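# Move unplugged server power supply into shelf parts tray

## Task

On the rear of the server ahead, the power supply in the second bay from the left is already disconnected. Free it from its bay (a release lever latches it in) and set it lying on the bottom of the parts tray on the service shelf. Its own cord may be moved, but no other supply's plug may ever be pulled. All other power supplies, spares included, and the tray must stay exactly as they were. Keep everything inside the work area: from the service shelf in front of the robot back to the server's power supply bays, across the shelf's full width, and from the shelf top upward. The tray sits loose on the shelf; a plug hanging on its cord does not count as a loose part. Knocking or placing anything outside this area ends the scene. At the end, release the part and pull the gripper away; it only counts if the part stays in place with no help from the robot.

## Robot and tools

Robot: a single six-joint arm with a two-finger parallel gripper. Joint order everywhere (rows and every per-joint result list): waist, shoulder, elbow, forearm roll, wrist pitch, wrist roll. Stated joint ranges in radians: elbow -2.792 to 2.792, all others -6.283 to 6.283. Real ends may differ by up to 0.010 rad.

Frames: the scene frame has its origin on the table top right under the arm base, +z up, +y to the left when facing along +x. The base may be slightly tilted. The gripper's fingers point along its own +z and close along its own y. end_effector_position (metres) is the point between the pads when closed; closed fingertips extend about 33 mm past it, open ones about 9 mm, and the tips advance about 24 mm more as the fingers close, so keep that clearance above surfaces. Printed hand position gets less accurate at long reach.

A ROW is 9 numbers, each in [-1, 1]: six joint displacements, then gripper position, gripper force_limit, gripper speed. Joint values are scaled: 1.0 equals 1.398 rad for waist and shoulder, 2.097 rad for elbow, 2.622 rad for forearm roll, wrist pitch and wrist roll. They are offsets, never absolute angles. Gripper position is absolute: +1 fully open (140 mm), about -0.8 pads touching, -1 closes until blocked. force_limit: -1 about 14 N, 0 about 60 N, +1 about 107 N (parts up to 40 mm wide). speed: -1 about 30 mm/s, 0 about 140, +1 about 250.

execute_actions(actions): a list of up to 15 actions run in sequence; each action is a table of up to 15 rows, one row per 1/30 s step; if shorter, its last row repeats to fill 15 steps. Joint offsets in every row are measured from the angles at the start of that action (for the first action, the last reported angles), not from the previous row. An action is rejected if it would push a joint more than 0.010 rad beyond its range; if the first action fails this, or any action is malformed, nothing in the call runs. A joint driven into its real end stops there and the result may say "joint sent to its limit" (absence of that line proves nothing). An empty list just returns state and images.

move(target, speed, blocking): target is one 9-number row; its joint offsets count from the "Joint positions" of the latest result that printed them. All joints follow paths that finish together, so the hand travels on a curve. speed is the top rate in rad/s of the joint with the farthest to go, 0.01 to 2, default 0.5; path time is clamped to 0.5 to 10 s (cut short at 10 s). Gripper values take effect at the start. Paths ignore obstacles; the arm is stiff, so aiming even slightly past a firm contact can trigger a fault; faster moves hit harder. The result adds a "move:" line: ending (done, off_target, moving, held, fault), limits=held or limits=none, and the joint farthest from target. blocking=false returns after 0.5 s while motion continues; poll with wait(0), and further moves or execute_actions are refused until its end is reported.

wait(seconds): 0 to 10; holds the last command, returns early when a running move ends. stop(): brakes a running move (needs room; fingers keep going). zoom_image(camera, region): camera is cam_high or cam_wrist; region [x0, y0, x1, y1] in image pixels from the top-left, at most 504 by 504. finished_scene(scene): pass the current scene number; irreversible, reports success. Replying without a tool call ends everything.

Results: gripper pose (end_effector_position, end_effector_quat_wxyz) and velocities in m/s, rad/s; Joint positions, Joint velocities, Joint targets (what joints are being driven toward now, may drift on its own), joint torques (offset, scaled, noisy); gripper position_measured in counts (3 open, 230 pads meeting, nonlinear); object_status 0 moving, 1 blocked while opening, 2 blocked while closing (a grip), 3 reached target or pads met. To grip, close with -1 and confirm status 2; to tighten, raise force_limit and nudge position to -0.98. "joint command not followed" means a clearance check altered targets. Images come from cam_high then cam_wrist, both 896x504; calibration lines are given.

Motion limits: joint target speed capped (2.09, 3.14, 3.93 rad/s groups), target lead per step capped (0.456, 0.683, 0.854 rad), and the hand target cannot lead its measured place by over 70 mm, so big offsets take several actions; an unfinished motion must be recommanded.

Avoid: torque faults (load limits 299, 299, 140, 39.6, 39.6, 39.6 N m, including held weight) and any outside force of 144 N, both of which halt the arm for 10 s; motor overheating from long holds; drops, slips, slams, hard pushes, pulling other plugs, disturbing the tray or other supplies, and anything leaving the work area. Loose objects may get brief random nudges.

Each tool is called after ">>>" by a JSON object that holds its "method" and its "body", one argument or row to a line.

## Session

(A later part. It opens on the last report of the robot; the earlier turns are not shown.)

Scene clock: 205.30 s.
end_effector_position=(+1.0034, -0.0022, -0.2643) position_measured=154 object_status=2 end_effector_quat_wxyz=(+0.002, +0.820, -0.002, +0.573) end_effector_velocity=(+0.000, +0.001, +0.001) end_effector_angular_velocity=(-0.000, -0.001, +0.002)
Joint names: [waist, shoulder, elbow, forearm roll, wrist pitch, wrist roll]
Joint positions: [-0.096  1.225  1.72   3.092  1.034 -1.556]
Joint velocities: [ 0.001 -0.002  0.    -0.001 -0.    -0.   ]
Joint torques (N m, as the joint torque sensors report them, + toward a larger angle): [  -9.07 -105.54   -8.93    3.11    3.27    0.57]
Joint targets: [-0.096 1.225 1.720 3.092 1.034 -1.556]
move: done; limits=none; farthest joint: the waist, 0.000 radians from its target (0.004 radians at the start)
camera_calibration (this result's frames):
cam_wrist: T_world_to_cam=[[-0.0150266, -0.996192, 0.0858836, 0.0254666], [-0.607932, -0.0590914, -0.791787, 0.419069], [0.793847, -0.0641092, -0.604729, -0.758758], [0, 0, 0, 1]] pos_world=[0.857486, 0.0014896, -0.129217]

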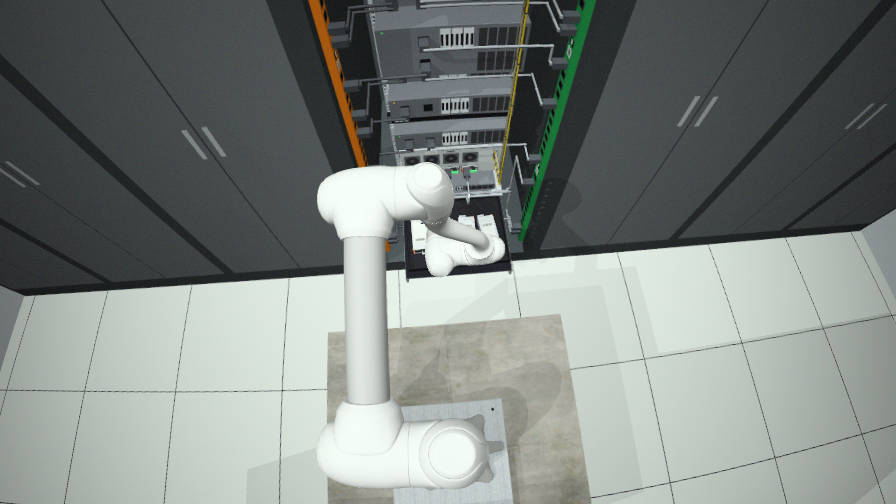

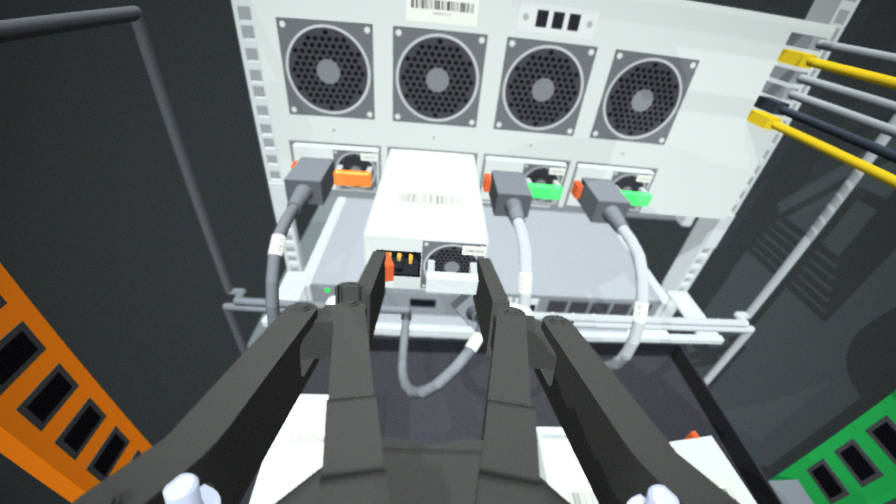

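>>> {"method": "execute_actions", "body": {
  "actions": [
    [[0,0,0,0,0,0,0.36,0,-0.6]],
    [[0,0,0,0,0,0,0.36,0,-0.6]]
  ]
}}

Scene clock: 271.00 s.
end_effector_position=(+1.0034, -0.0022, -0.2643) position_measured=84 object_status=3 end_effector_quat_wxyz=(+0.002, +0.820, -0.002, +0.573) end_effector_velocity=(-0.001, +0.000, -0.001) end_effector_angular_velocity=(+0.000, +0.001, +0.000)
Joint names: [waist, shoulder, elbow, forearm roll, wrist pitch, wrist roll]
Joint positions: [-0.096  1.225  1.721  3.092  1.034 -1.556]
Joint velocities: [ 0.001  0.001  0.001  0.001  0.    -0.   ]
Joint torques (N m, as the joint torque sensors report them, + toward a larger angle): [  -0.46 -102.83  -10.61   -0.61    2.36    0.46]
Joint targets: [-0.096 1.225 1.721 3.092 1.034 -1.556]
camera_calibration (this result's frames):
cam_wrist: T_world_to_cam=[[-0.0150822, -0.996191, 0.0858883, 0.025458], [-0.607957, -0.0590595, -0.79177, 0.419056], [0.793826, -0.0641581, -0.604751, -0.7587], [0, 0, 0, 1]] pos_world=[0.857429, 0.00143347, -0.129215]

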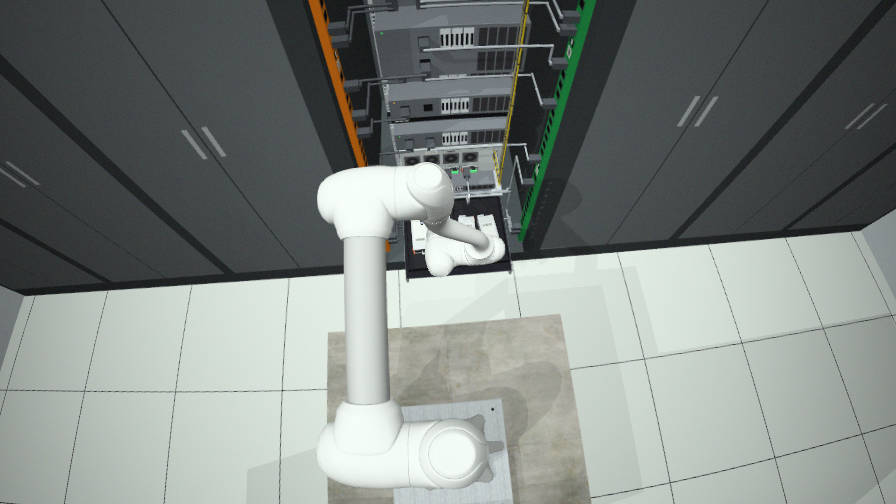

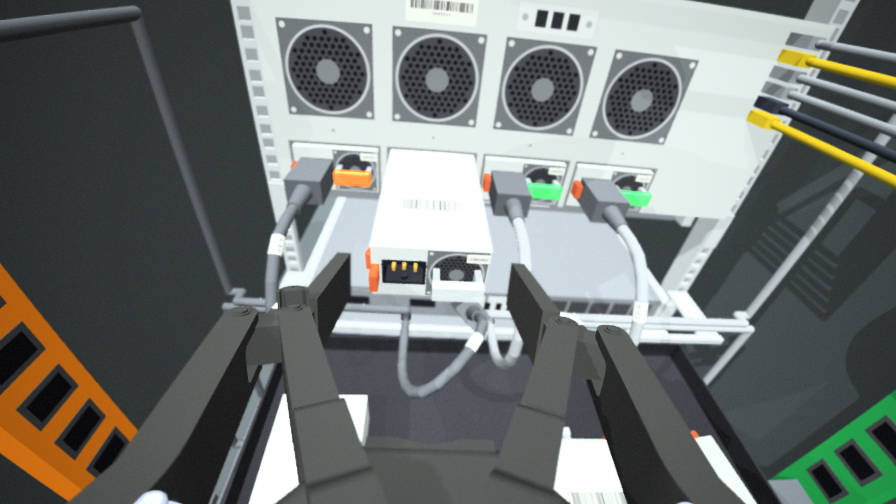

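>>> {"method": "move", "body": {
  "target": [0.0035, -0.0768, -0.1109, -0.0335, -0.2951, 0.0349, 0.36, 0, -0.6],
  "speed": 0.35
}}

Scene clock: 282.70 s.
end_effector_position=(+1.0779, -0.0029, -0.2579) position_measured=84 object_status=3 end_effector_quat_wxyz=(-0.000, +0.924, -0.000, +0.382) end_effector_velocity=(-0.000, +0.000, -0.001) end_effector_angular_velocity=(-0.000, +0.001, +0.001)
Joint names: [waist, shoulder, elbow, forearm roll, wrist pitch, wrist roll]
Joint positions: [-0.091  1.117  1.488  3.005  0.26  -1.465]
Joint velocities: [ 0.     0.001 -0.    -0.001  0.    -0.   ]
Joint torques (N m, as the joint torque sensors report them, + toward a larger angle): [  -1.46 -112.83  -23.21   -1.81    2.11    0.1 ]
Joint targets: [-0.091 1.117 1.488 3.005 0.260 -1.465]
move: done; limits=none; farthest joint: the waist, 0.000 radians from its target (0.005 radians at the start)
camera_calibration (this result's frames):
cam_wrist: T_world_to_cam=[[0.0264448, -0.996416, 0.0803542, -0.0208174], [-0.884865, -0.060731, -0.461871, 0.85298], [0.465095, -0.0588885, -0.8833, -0.531473], [0, 0, 0, 1]] pos_world=[1.00251, -0.000238086, -0.0738106]

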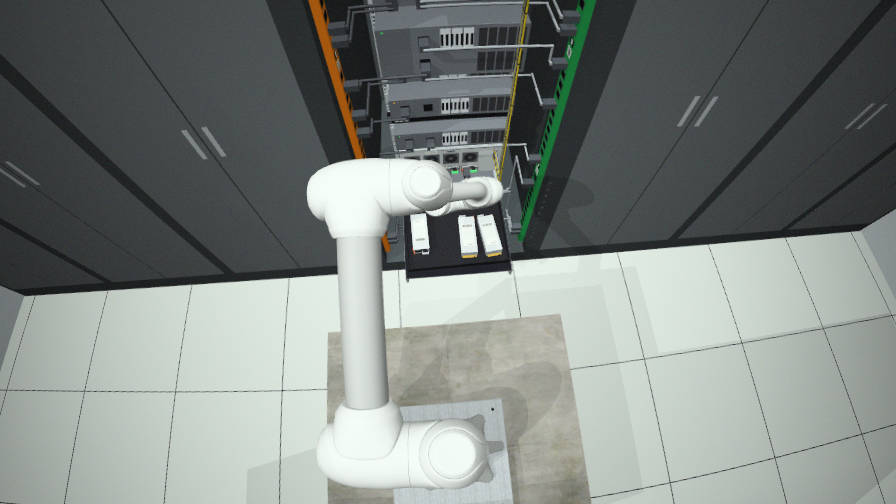

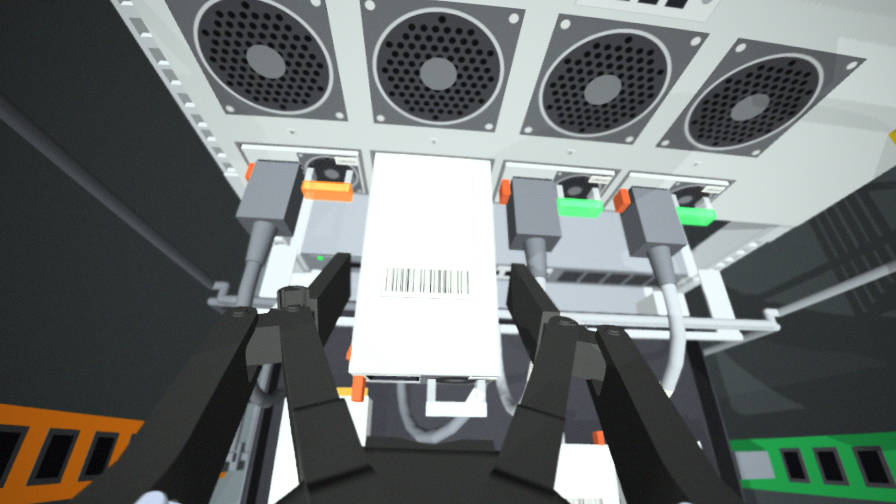

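>>> {"method": "execute_actions", "body": {
  "actions": [
    [[0.0018,0,0,0,0,0,0.2,0.8,-0.6]],
    [[0,0,0,0,0,0,-1,0.8,-0.8]],
    [[0,0,0,0,0,0,-1,0.8,-0.8]]
  ]
}}

Scene clock: 287.40 s.
end_effector_position=(+1.0780, -0.0002, -0.2577) position_measured=124 object_status=2 end_effector_quat_wxyz=(-0.001, +0.924, +0.001, +0.382) end_effector_velocity=(+0.002, -0.003, +0.002) end_effector_angular_velocity=(-0.000, -0.003, -0.002)
Joint names: [waist, shoulder, elbow, forearm roll, wrist pitch, wrist roll]
Joint positions: [-0.088  1.117  1.488  3.005  0.26  -1.465]
Joint velocities: [-0.002 -0.001 -0.003 -0.     0.    -0.   ]
Joint torques (N m, as the joint torque sensors report them, + toward a larger angle): [ -2.87 -92.02 -40.6   -1.02   4.34   0.64]
Joint targets: [-0.088 1.117 1.488 3.005 0.260 -1.465]
camera_calibration (this result's frames):
cam_wrist: T_world_to_cam=[[0.0289704, -0.996345, 0.0803585, -0.0208326], [-0.884705, -0.0629763, -0.461878, 0.853085], [0.46525, -0.0577128, -0.883296, -0.531371], [0, 0, 0, 1]] pos_world=[1.00255, 0.00230075, -0.0736629]

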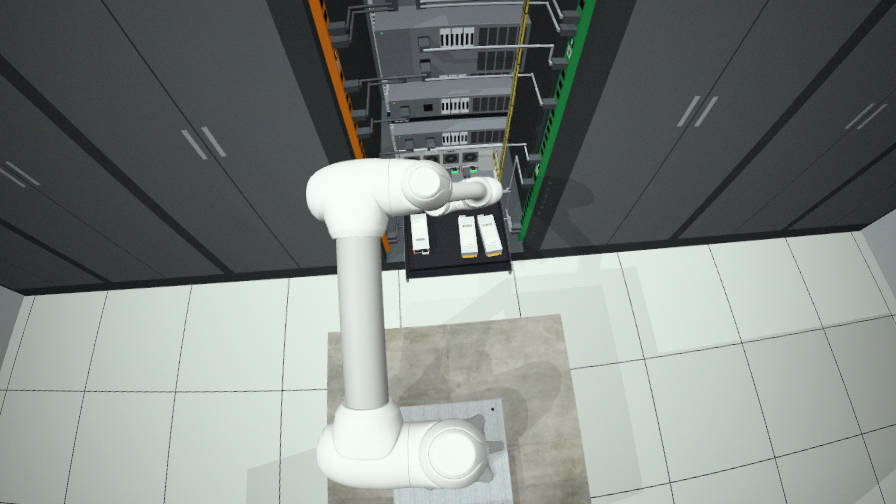

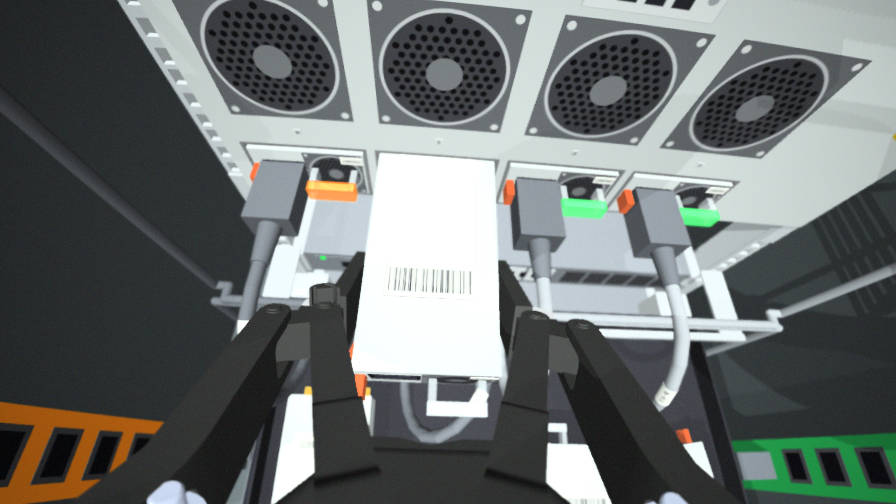

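>>> {"method": "move", "body": {
  "target": [-0.0003, -0.0204, 0.0149, -0.0077, -0.0159, 0.0071, -1, 0.8, -0.8],
  "speed": 0.04
}}

Scene clock: 306.97 s.
end_effector_position=(+1.0581, -0.0002, -0.2529) position_measured=124 object_status=2 end_effector_quat_wxyz=(-0.000, +0.932, +0.001, +0.362) end_effector_velocity=(-0.001, +0.004, -0.000) end_effector_angular_velocity=(+0.001, +0.000, +0.003)
Joint names: [waist, shoulder, elbow, forearm roll, wrist pitch, wrist roll]
Joint positions: [-0.089  1.089  1.519  2.984  0.219 -1.446]
Joint velocities: [ 0.004 -0.     0.002 -0.     0.001  0.001]
Joint torques (N m, as the joint torque sensors report them, + toward a larger angle): [  -0.49 -121.91  -28.4    -1.65    4.26    0.56]
Joint targets: [-0.089 1.089 1.519 2.984 0.219 -1.446]
move: done; limits=none; farthest joint: the waist, 0.000 radians from its target (0.000 radians at the start)
camera_calibration (this result's frames):
cam_wrist: T_world_to_cam=[[0.0328001, -0.99628, 0.0796826, -0.0248588], [-0.904418, -0.0635188, -0.421893, 0.868729], [0.425385, -0.0582283, -0.903137, -0.480693], [0, 0, 0, 1]] pos_world=[0.99099, 0.00242438, -0.0656406]

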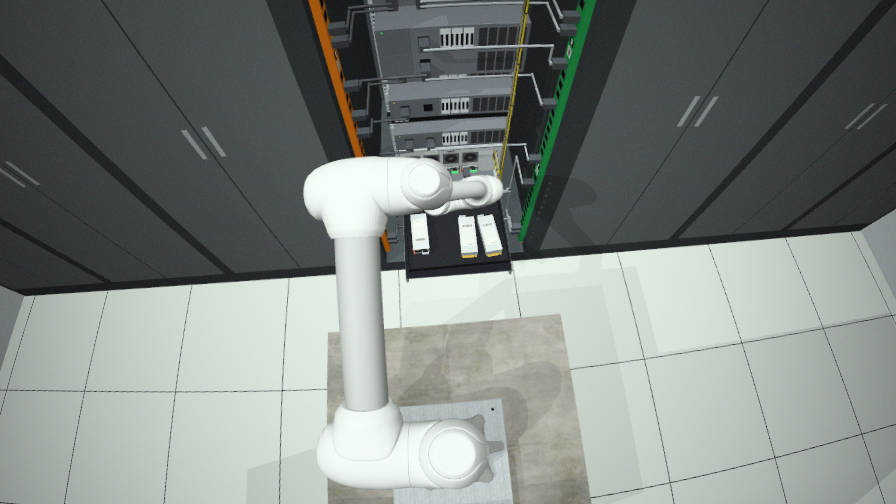

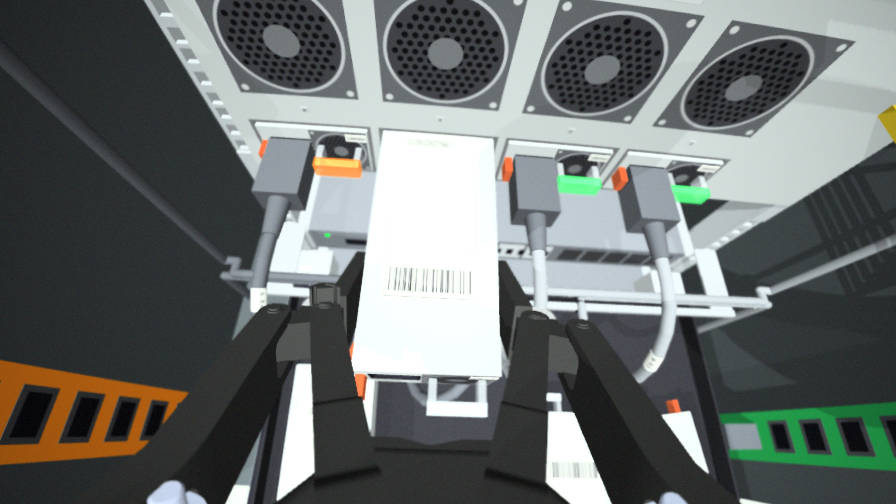

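>>> {"method": "move", "body": {
  "target": [-0.0022, -0.0356, 0.0748, 0.0168, 0.0406, -0.0184, -1, 0.8, -0.8],
  "speed": 0.1
}}

Scene clock: 316.50 s.
end_effector_position=(+0.9902, +0.0003, -0.2528) position_measured=124 object_status=2 end_effector_quat_wxyz=(-0.000, +0.932, +0.001, +0.362) end_effector_velocity=(+0.000, -0.003, -0.000) end_effector_angular_velocity=(+0.000, -0.000, -0.004)
Joint names: [waist, shoulder, elbow, forearm roll, wrist pitch, wrist roll]
Joint positions: [-0.092  1.039  1.676  3.028  0.325 -1.494]
Joint velocities: [-0.003  0.     0.     0.001  0.001 -0.   ]
Joint torques (N m, as the joint torque sensors report them, + toward a larger angle): [  -0.99 -114.98  -24.28   -1.38    4.69    0.39]
Joint targets: [-0.092 1.039 1.676 3.028 0.325 -1.494]
move: done; limits=none; farthest joint: the waist, 0.000 radians from its target (0.003 radians at the start)
camera_calibration (this result's frames):
cam_wrist: T_world_to_cam=[[0.0326154, -0.9963, 0.079516, -0.0220106], [-0.904383, -0.0632869, -0.422002, 0.80727], [0.425473, -0.0581492, -0.903101, -0.451777], [0, 0, 0, 1]] pos_world=[0.923018, 0.00288995, -0.0655807]

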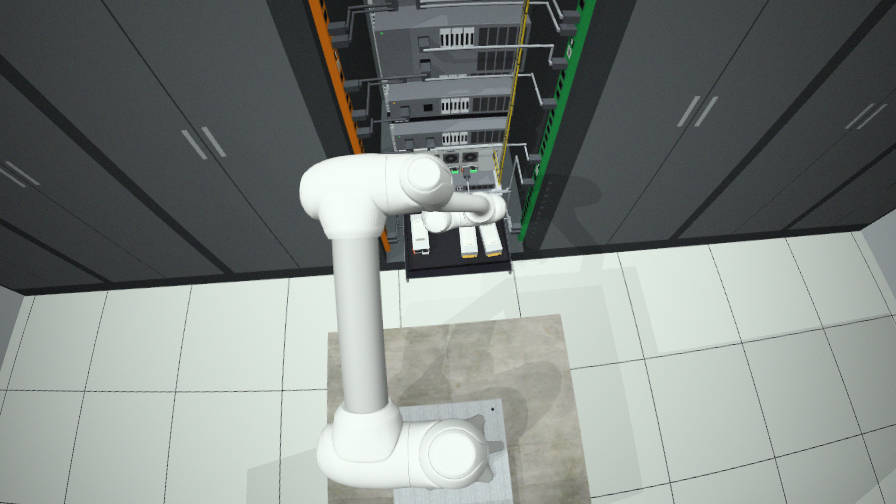

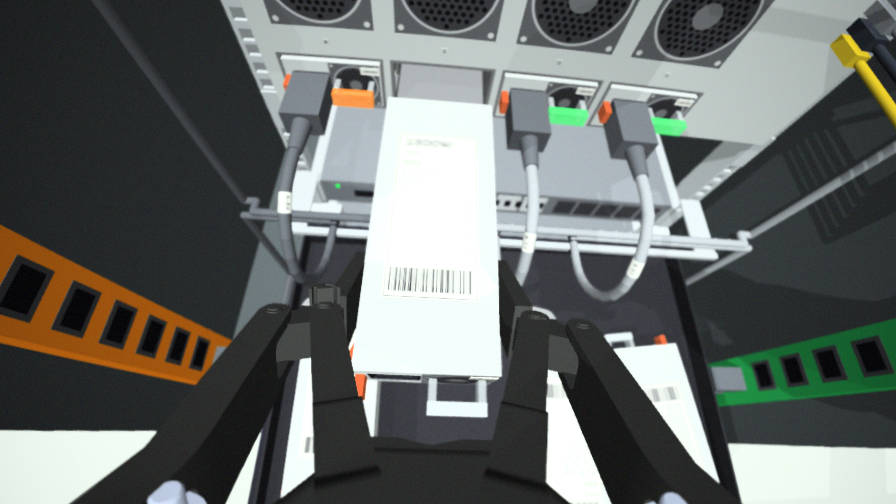

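>>> {"method": "move", "body": {
  "target": [-0.0064, -0.0517, 0.1431, 0.0124, 0.0868, -0.0172, -1, 0.8, -0.8],
  "speed": 0.25
}}

Scene clock: 335.93 s.
end_effector_position=(+0.8455, +0.0013, -0.2525) position_measured=124 object_status=2 end_effector_quat_wxyz=(-0.000, +0.932, +0.001, +0.362) end_effector_velocity=(+0.002, +0.001, +0.001) end_effector_angular_velocity=(+0.000, -0.003, +0.000)
Joint names: [waist, shoulder, elbow, forearm roll, wrist pitch, wrist roll]
Joint positions: [-0.101  0.967  1.976  3.061  0.553 -1.539]
Joint velocities: [ 0.001 -0.    -0.002  0.     0.001  0.   ]
Joint torques (N m, as the joint torque sensors report them, + toward a larger angle): [  -1.61 -101.72  -13.1    -0.25    4.65    0.38]
Joint targets: [-0.101 0.967 1.976 3.061 0.553 -1.539]
move: done; limits=none; farthest joint: the waist, 0.000 radians from its target (0.009 radians at the start)
camera_calibration (this result's frames):
cam_wrist: T_world_to_cam=[[0.0326345, -0.996306, 0.0794293, -0.0163808], [-0.904165, -0.0632971, -0.422467, 0.676299], [0.425934, -0.0580302, -0.902891, -0.39023], [0, 0, 0, 1]] pos_world=[0.778233, 0.00384236, -0.0653196]

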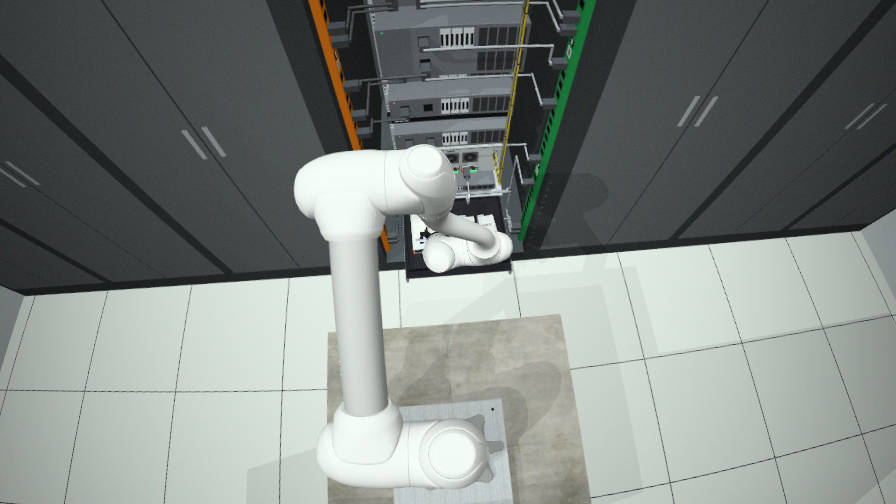

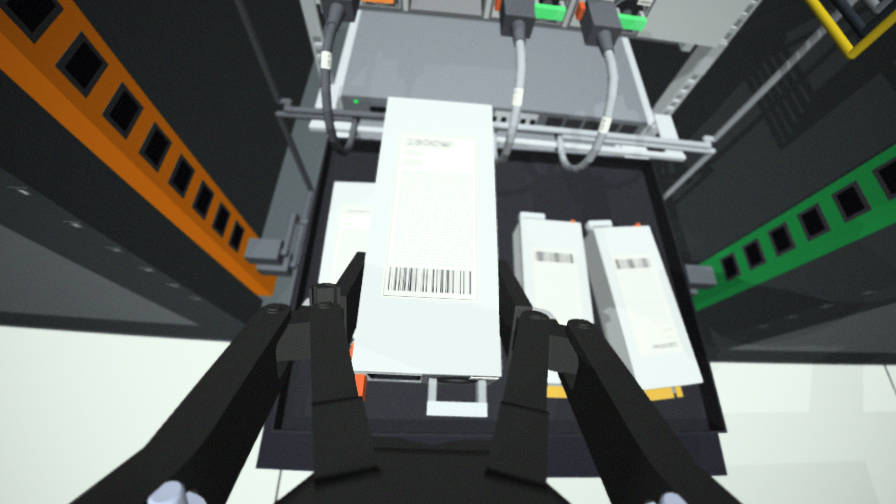

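>>> {"method": "zoom_image", "body": {
  "camera": "cam_wrist",
  "region": [480, 140, 760, 480]
}}

Region (480, 140, 760, 480) of cam_wrist's 896x504 image, scaled by 1.482, with more detail than that image has; it fills the left 415 columns of this view, and the rest is white.

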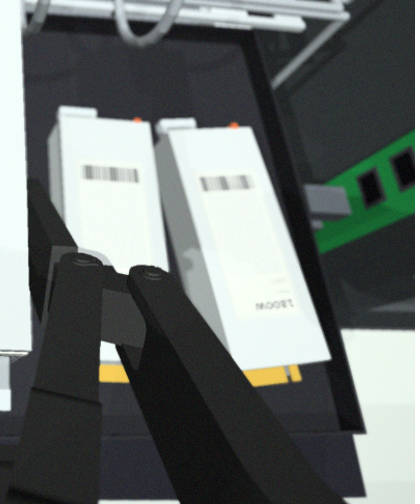

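>>> {"method": "move", "body": {
  "target": [-0.0323, 0.1756, -0.0723, -0.0146, 0.0354, -0.0019, -1, 0.8, -0.8],
  "speed": 0.2
}}

Scene clock: 389.30 s.
end_effector_position=(+0.8615, -0.0299, -0.3953) position_measured=124 object_status=2 end_effector_quat_wxyz=(+0.000, +0.932, +0.000, +0.361) end_effector_velocity=(-0.001, -0.001, -0.001) end_effector_angular_velocity=(-0.000, +0.001, -0.000)
Joint names: [waist, shoulder, elbow, forearm roll, wrist pitch, wrist roll]
Joint positions: [-0.146  1.212  1.825  3.023  0.645 -1.544]
Joint velocities: [-0.001  0.001  0.    -0.001 -0.    -0.   ]
Joint torques (N m, as the joint torque sensors report them, + toward a larger angle): [  -0.61 -107.58   -9.48    0.02    4.44    0.44]
Joint targets: [-0.146 1.212 1.825 3.023 0.645 -1.544]
move: done; limits=none; farthest joint: the waist, 0.000 radians from its target (0.045 radians at the start)
camera_calibration (this result's frames):
cam_wrist: T_world_to_cam=[[0.0304216, -0.996382, 0.0793582, -0.0347618], [-0.904804, -0.0611893, -0.42141, 0.629537], [0.424741, -0.0589837, -0.903391, -0.526943], [0, 0, 0, 1]] pos_world=[0.794479, -0.0271962, -0.207984]

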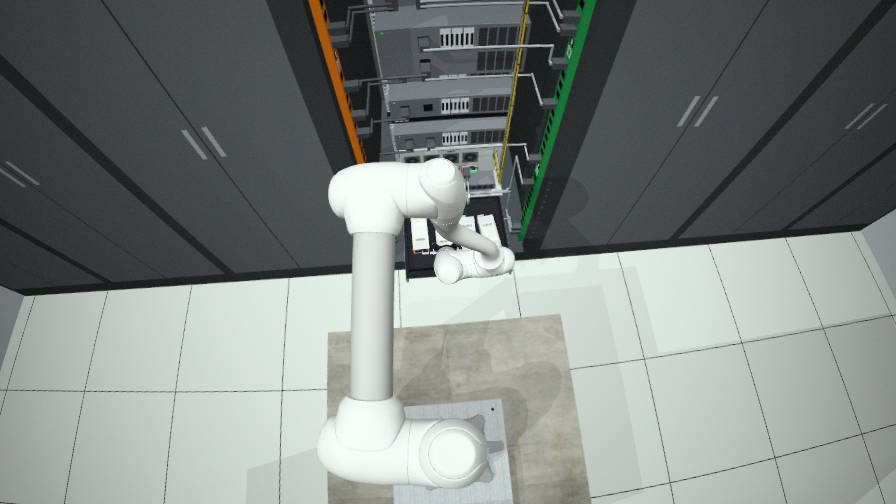

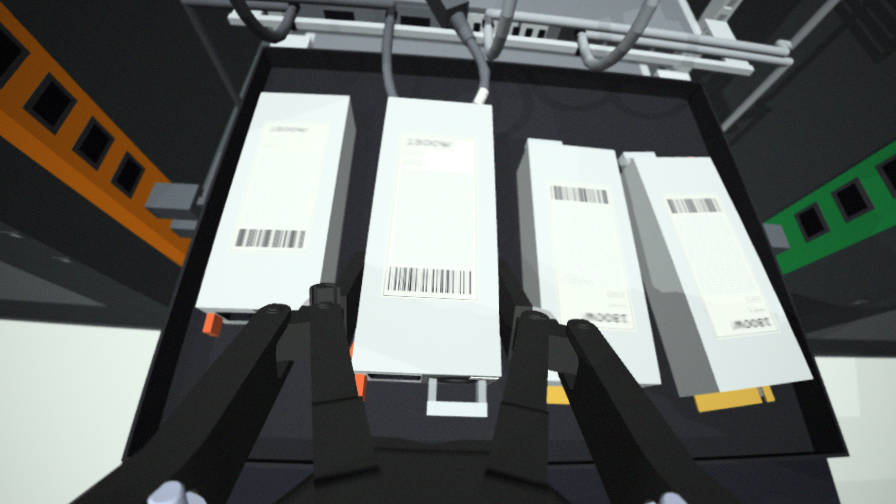

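>>> {"method": "zoom_image", "body": {
  "camera": "cam_wrist",
  "region": [340, 0, 560, 150]
}}

Region (340, 0, 560, 150) of cam_wrist's 896x504 image, scaled by 2.291, with more detail than that image has; it fills the top 344 rows of this view, and the rest is white.

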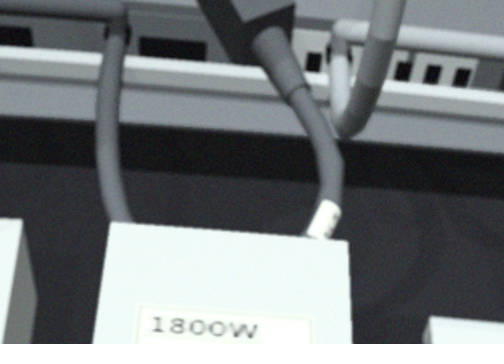

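>>> {"method": "move", "body": {
  "target": [-0.0014, -0.0014, 0.01257, 0, 0.0092, -0.001, -1, 0.8, -0.8],
  "speed": 0.05
}}

>>> {"method": "zoom_image", "body": {
  "camera": "cam_wrist",
  "region": [340, 0, 560, 150]
}}

Scene clock: 411.53 s.
end_effector_position=(+0.8475, -0.0294, -0.3953) position_measured=124 object_status=2 end_effector_quat_wxyz=(-0.001, +0.932, -0.000, +0.361) end_effector_velocity=(-0.000, +0.001, -0.001) end_effector_angular_velocity=(+0.001, -0.001, +0.001)
Joint names: [waist, shoulder, elbow, forearm roll, wrist pitch, wrist roll]
Joint positions: [-0.148  1.21   1.851  3.023  0.67  -1.547]
Joint velocities: [0.001 0.001 0.    0.    0.003 0.   ]
Joint torques (N m, as the joint torque sensors report them, + toward a larger angle): [  -1.5  -105.98   -8.57    0.      4.5     0.3 ]
Joint targets: [-0.148 1.210 1.851 3.023 0.670 -1.547]
move: done; limits=none; farthest joint: the elbow, 0.001 radians from its target (0.027 radians at the start)
camera_calibration (this result's frames):
cam_wrist: T_world_to_cam=[[0.0306604, -0.996461, 0.0782645, -0.0344938], [-0.90485, -0.0609351, -0.421346, 0.616948], [0.424624, -0.057899, -0.903516, -0.520891], [0, 0, 0, 1]] pos_world=[0.780486, -0.026937, -0.207986]

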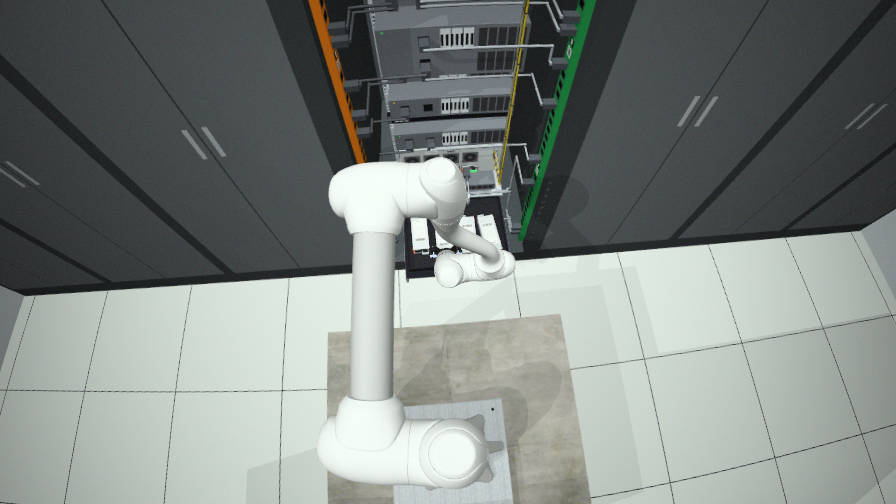

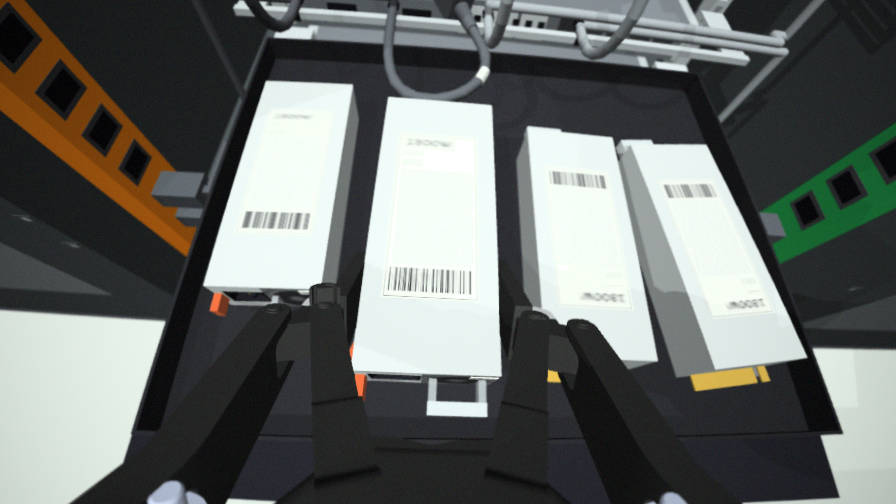

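Region (340, 0, 560, 150) of cam_wrist's 896x504 image, scaled by 2.291, with more detail than that image has; it fills the top 344 rows of this view, and the rest is white.

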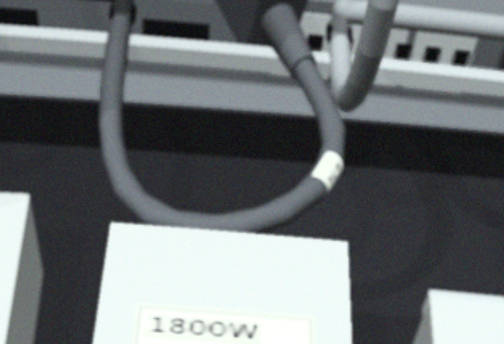

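>>> {"method": "move", "body": {
  "target": [0.0003, 0.0274, -0.0146, 0, 0.0029, 0.0003, -1, 0.8, -0.8],
  "speed": 0.04
}}

Scene clock: 429.13 s.
end_effector_position=(+0.8509, -0.0293, -0.4180) position_measured=124 object_status=2 end_effector_quat_wxyz=(-0.001, +0.932, -0.000, +0.361) end_effector_velocity=(-0.003, -0.000, -0.003) end_effector_angular_velocity=(+0.000, +0.005, -0.001)
Joint names: [waist, shoulder, elbow, forearm roll, wrist pitch, wrist roll]
Joint positions: [-0.148  1.248  1.82   3.023  0.677 -1.546]
Joint velocities: [-0.     0.003  0.001  0.001 -0.001 -0.   ]
Joint torques (N m, as the joint torque sensors report them, + toward a larger angle): [  -0.24 -106.82   -8.67    0.04    4.53    0.4 ]
Joint targets: [-0.147 1.249 1.820 3.023 0.677 -1.546]
move: done; limits=none; farthest joint: the waist, 0.000 radians from its target (0.000 radians at the start)
camera_calibration (this result's frames):
cam_wrist: T_world_to_cam=[[0.0305549, -0.996576, 0.0768271, -0.0332427], [-0.904872, -0.0602295, -0.421402, 0.610487], [0.424586, -0.0566428, -0.903614, -0.542848], [0, 0, 0, 1]] pos_world=[0.783914, -0.0271079, -0.230711]

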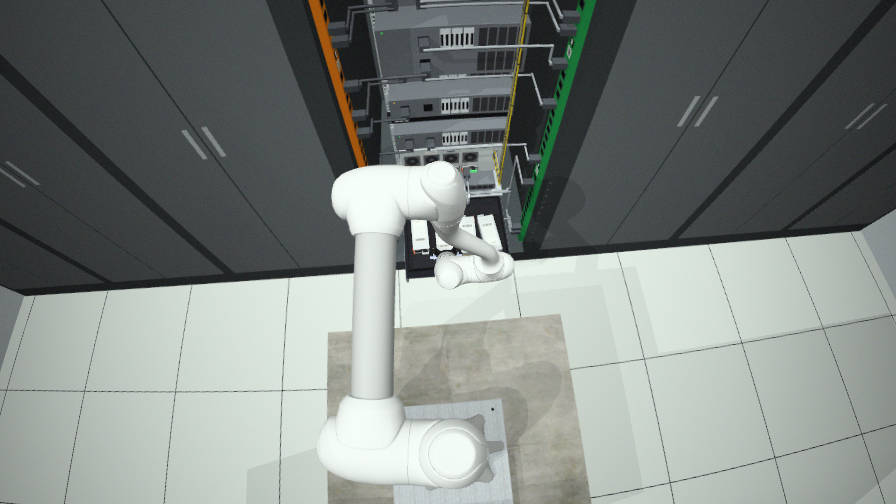

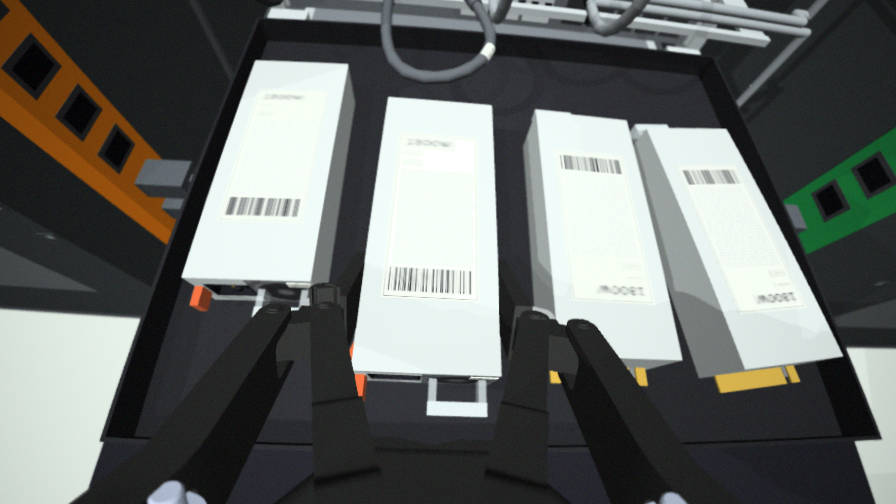

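>>> {"method": "move", "body": {
  "target": [0, 0.00476, -0.00198, 0, 0.00095, 0, -1, 0.8, -0.8],
  "speed": 0.012
}}

Scene clock: 432.53 s.
end_effector_position=(+0.8507, -0.0292, -0.4220) position_measured=124 object_status=2 end_effector_quat_wxyz=(-0.001, +0.932, -0.000, +0.361) end_effector_velocity=(+0.001, -0.002, -0.000) end_effector_angular_velocity=(+0.000, -0.001, -0.003)
Joint names: [waist, shoulder, elbow, forearm roll, wrist pitch, wrist roll]
Joint positions: [-0.147  1.255  1.816  3.023  0.68  -1.546]
Joint velocities: [-0.002  0.001 -0.002  0.001 -0.     0.   ]
Joint torques (N m, as the joint torque sensors report them, + toward a larger angle): [  -1.17 -107.31   -8.15    0.05    4.6     0.35]
Joint targets: [-0.148 1.255 1.816 3.023 0.680 -1.546]
move: done; limits=none; farthest joint: the waist, 0.001 radians from its target (0.001 radians at the start)
camera_calibration (this result's frames):
cam_wrist: T_world_to_cam=[[0.0305789, -0.996598, 0.0765327, -0.0330067], [-0.904867, -0.0601273, -0.421426, 0.608668], [0.424594, -0.0563651, -0.903628, -0.546409], [0, 0, 0, 1]] pos_world=[0.783775, -0.0270952, -0.234716]

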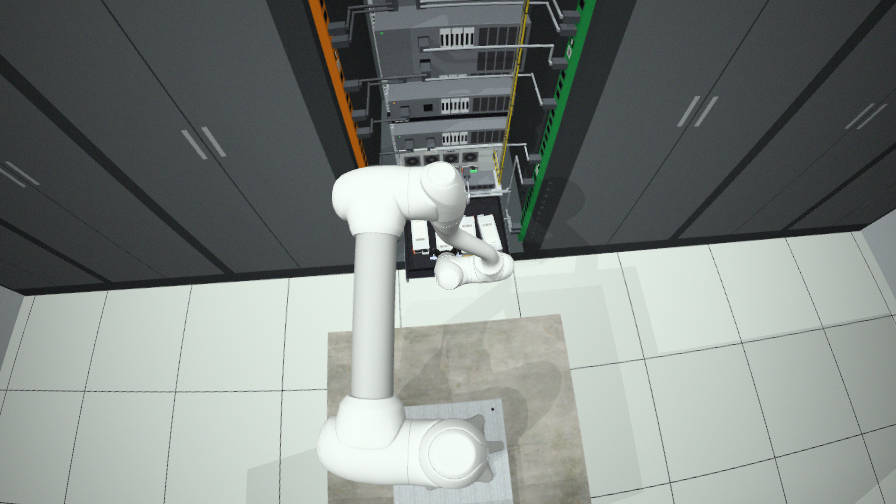

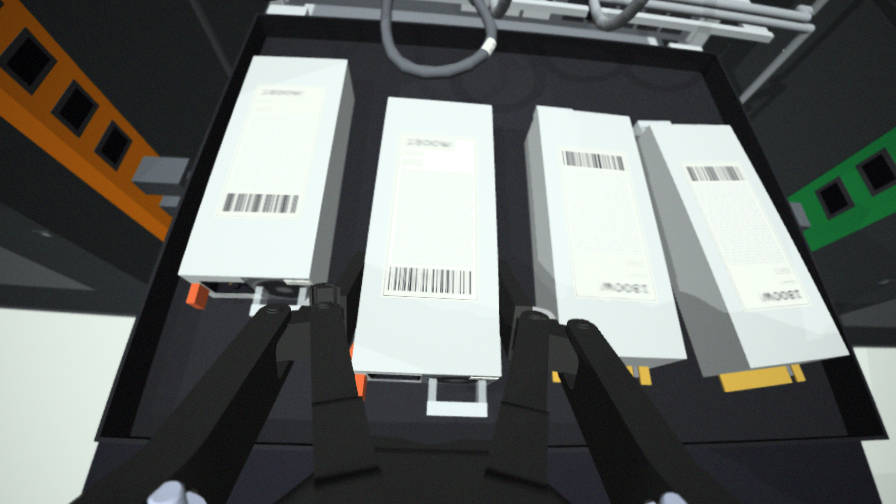

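>>> {"method": "move", "body": {
  "target": [0, 0.0036, -0.0016, 0, 0.0007, 0, -1, 0.8, -0.8],
  "speed": 0.01
}}

Scene clock: 435.00 s.
end_effector_position=(+0.8508, -0.0292, -0.4250) position_measured=124 object_status=2 end_effector_quat_wxyz=(-0.001, +0.932, -0.000, +0.361) end_effector_velocity=(-0.001, +0.001, +0.000) end_effector_angular_velocity=(+0.000, +0.001, +0.001)
Joint names: [waist, shoulder, elbow, forearm roll, wrist pitch, wrist roll]
Joint positions: [-0.147  1.26   1.813  3.023  0.681 -1.546]
Joint velocities: [ 0.001 -0.001  0.001  0.    -0.    -0.   ]
Joint torques (N m, as the joint torque sensors report them, + toward a larger angle): [  -0.69 -107.07   -8.37    0.15    4.65    0.4 ]
Joint targets: [-0.147 1.260 1.813 3.023 0.681 -1.546]
move: done; limits=none; farthest joint: the waist, 0.000 radians from its target (0.000 radians at the start)
camera_calibration (this result's frames):
cam_wrist: T_world_to_cam=[[0.0305797, -0.996613, 0.0763376, -0.0328307], [-0.904795, -0.0600551, -0.421592, 0.607315], [0.424749, -0.0561777, -0.903567, -0.549224], [0, 0, 0, 1]] pos_world=[0.783782, -0.0271012, -0.237715]

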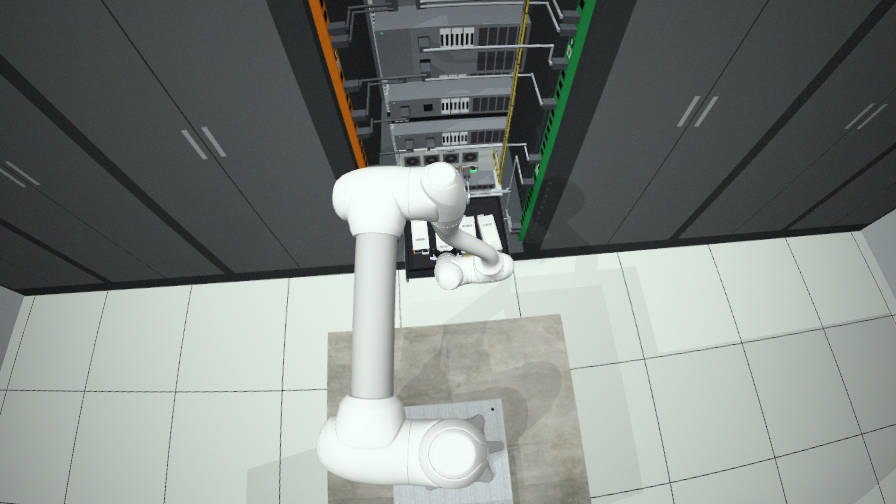

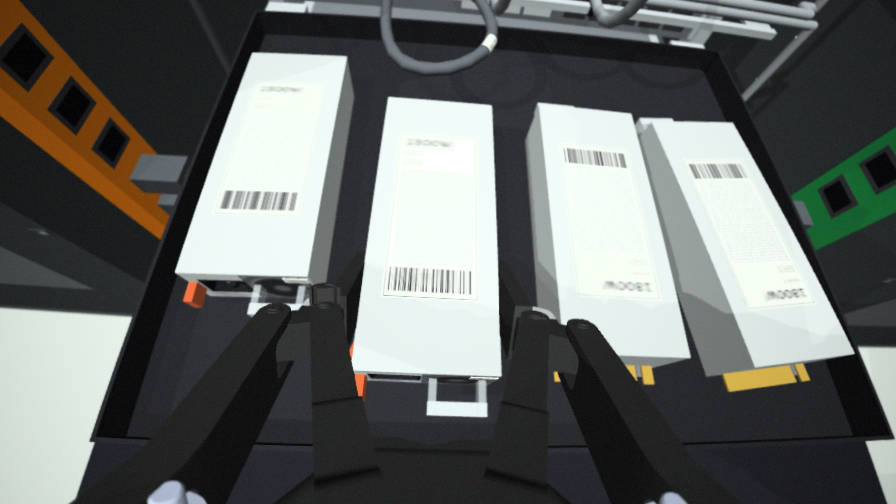

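>>> {"method": "move", "body": {
  "target": [0, 0.0036, -0.0016, 0, 0.00065, 0, -1, 0.8, -0.8],
  "speed": 0.01
}}

Scene clock: 437.23 s.
end_effector_position=(+0.8508, -0.0292, -0.4280) position_measured=124 object_status=2 end_effector_quat_wxyz=(-0.001, +0.932, -0.000, +0.361) end_effector_velocity=(+0.001, -0.001, +0.001) end_effector_angular_velocity=(-0.001, -0.002, -0.000)
Joint names: [waist, shoulder, elbow, forearm roll, wrist pitch, wrist roll]
Joint positions: [-0.147  1.265  1.809  3.023  0.683 -1.546]
Joint velocities: [-0.    -0.001  0.     0.001  0.001 -0.001]
Joint torques (N m, as the joint torque sensors report them, + toward a larger angle): [  -2.3  -105.66   -8.15    0.39    4.72    0.27]
Joint targets: [-0.147 1.265 1.809 3.023 0.683 -1.546]
move: done; limits=none; farthest joint: the waist, 0.000 radians from its target (0.000 radians at the start)
camera_calibration (this result's frames):
cam_wrist: T_world_to_cam=[[0.0305884, -0.996628, 0.0761408, -0.032659], [-0.904777, -0.059982, -0.42164, 0.606003], [0.424785, -0.0559931, -0.903561, -0.55197], [0, 0, 0, 1]] pos_world=[0.783765, -0.0271061, -0.240737]

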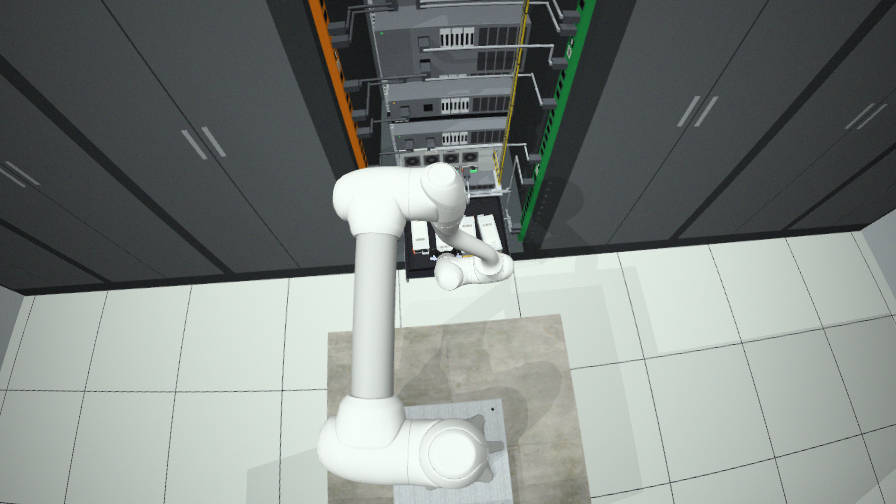

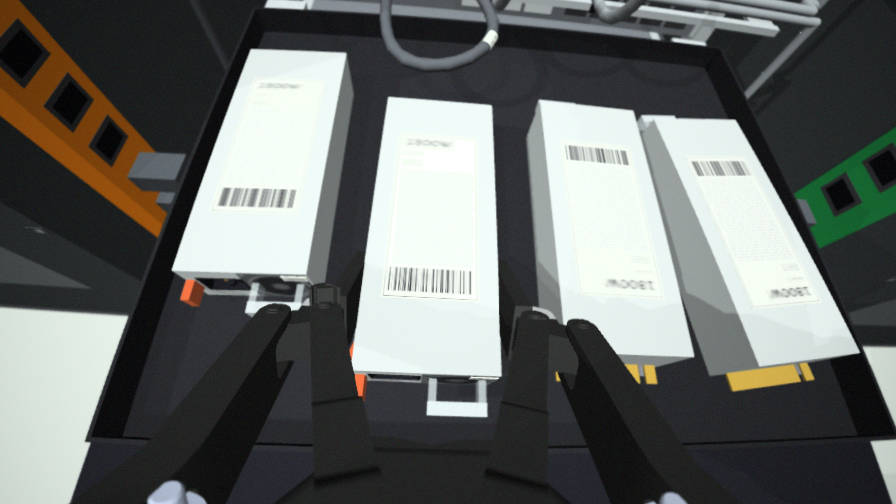

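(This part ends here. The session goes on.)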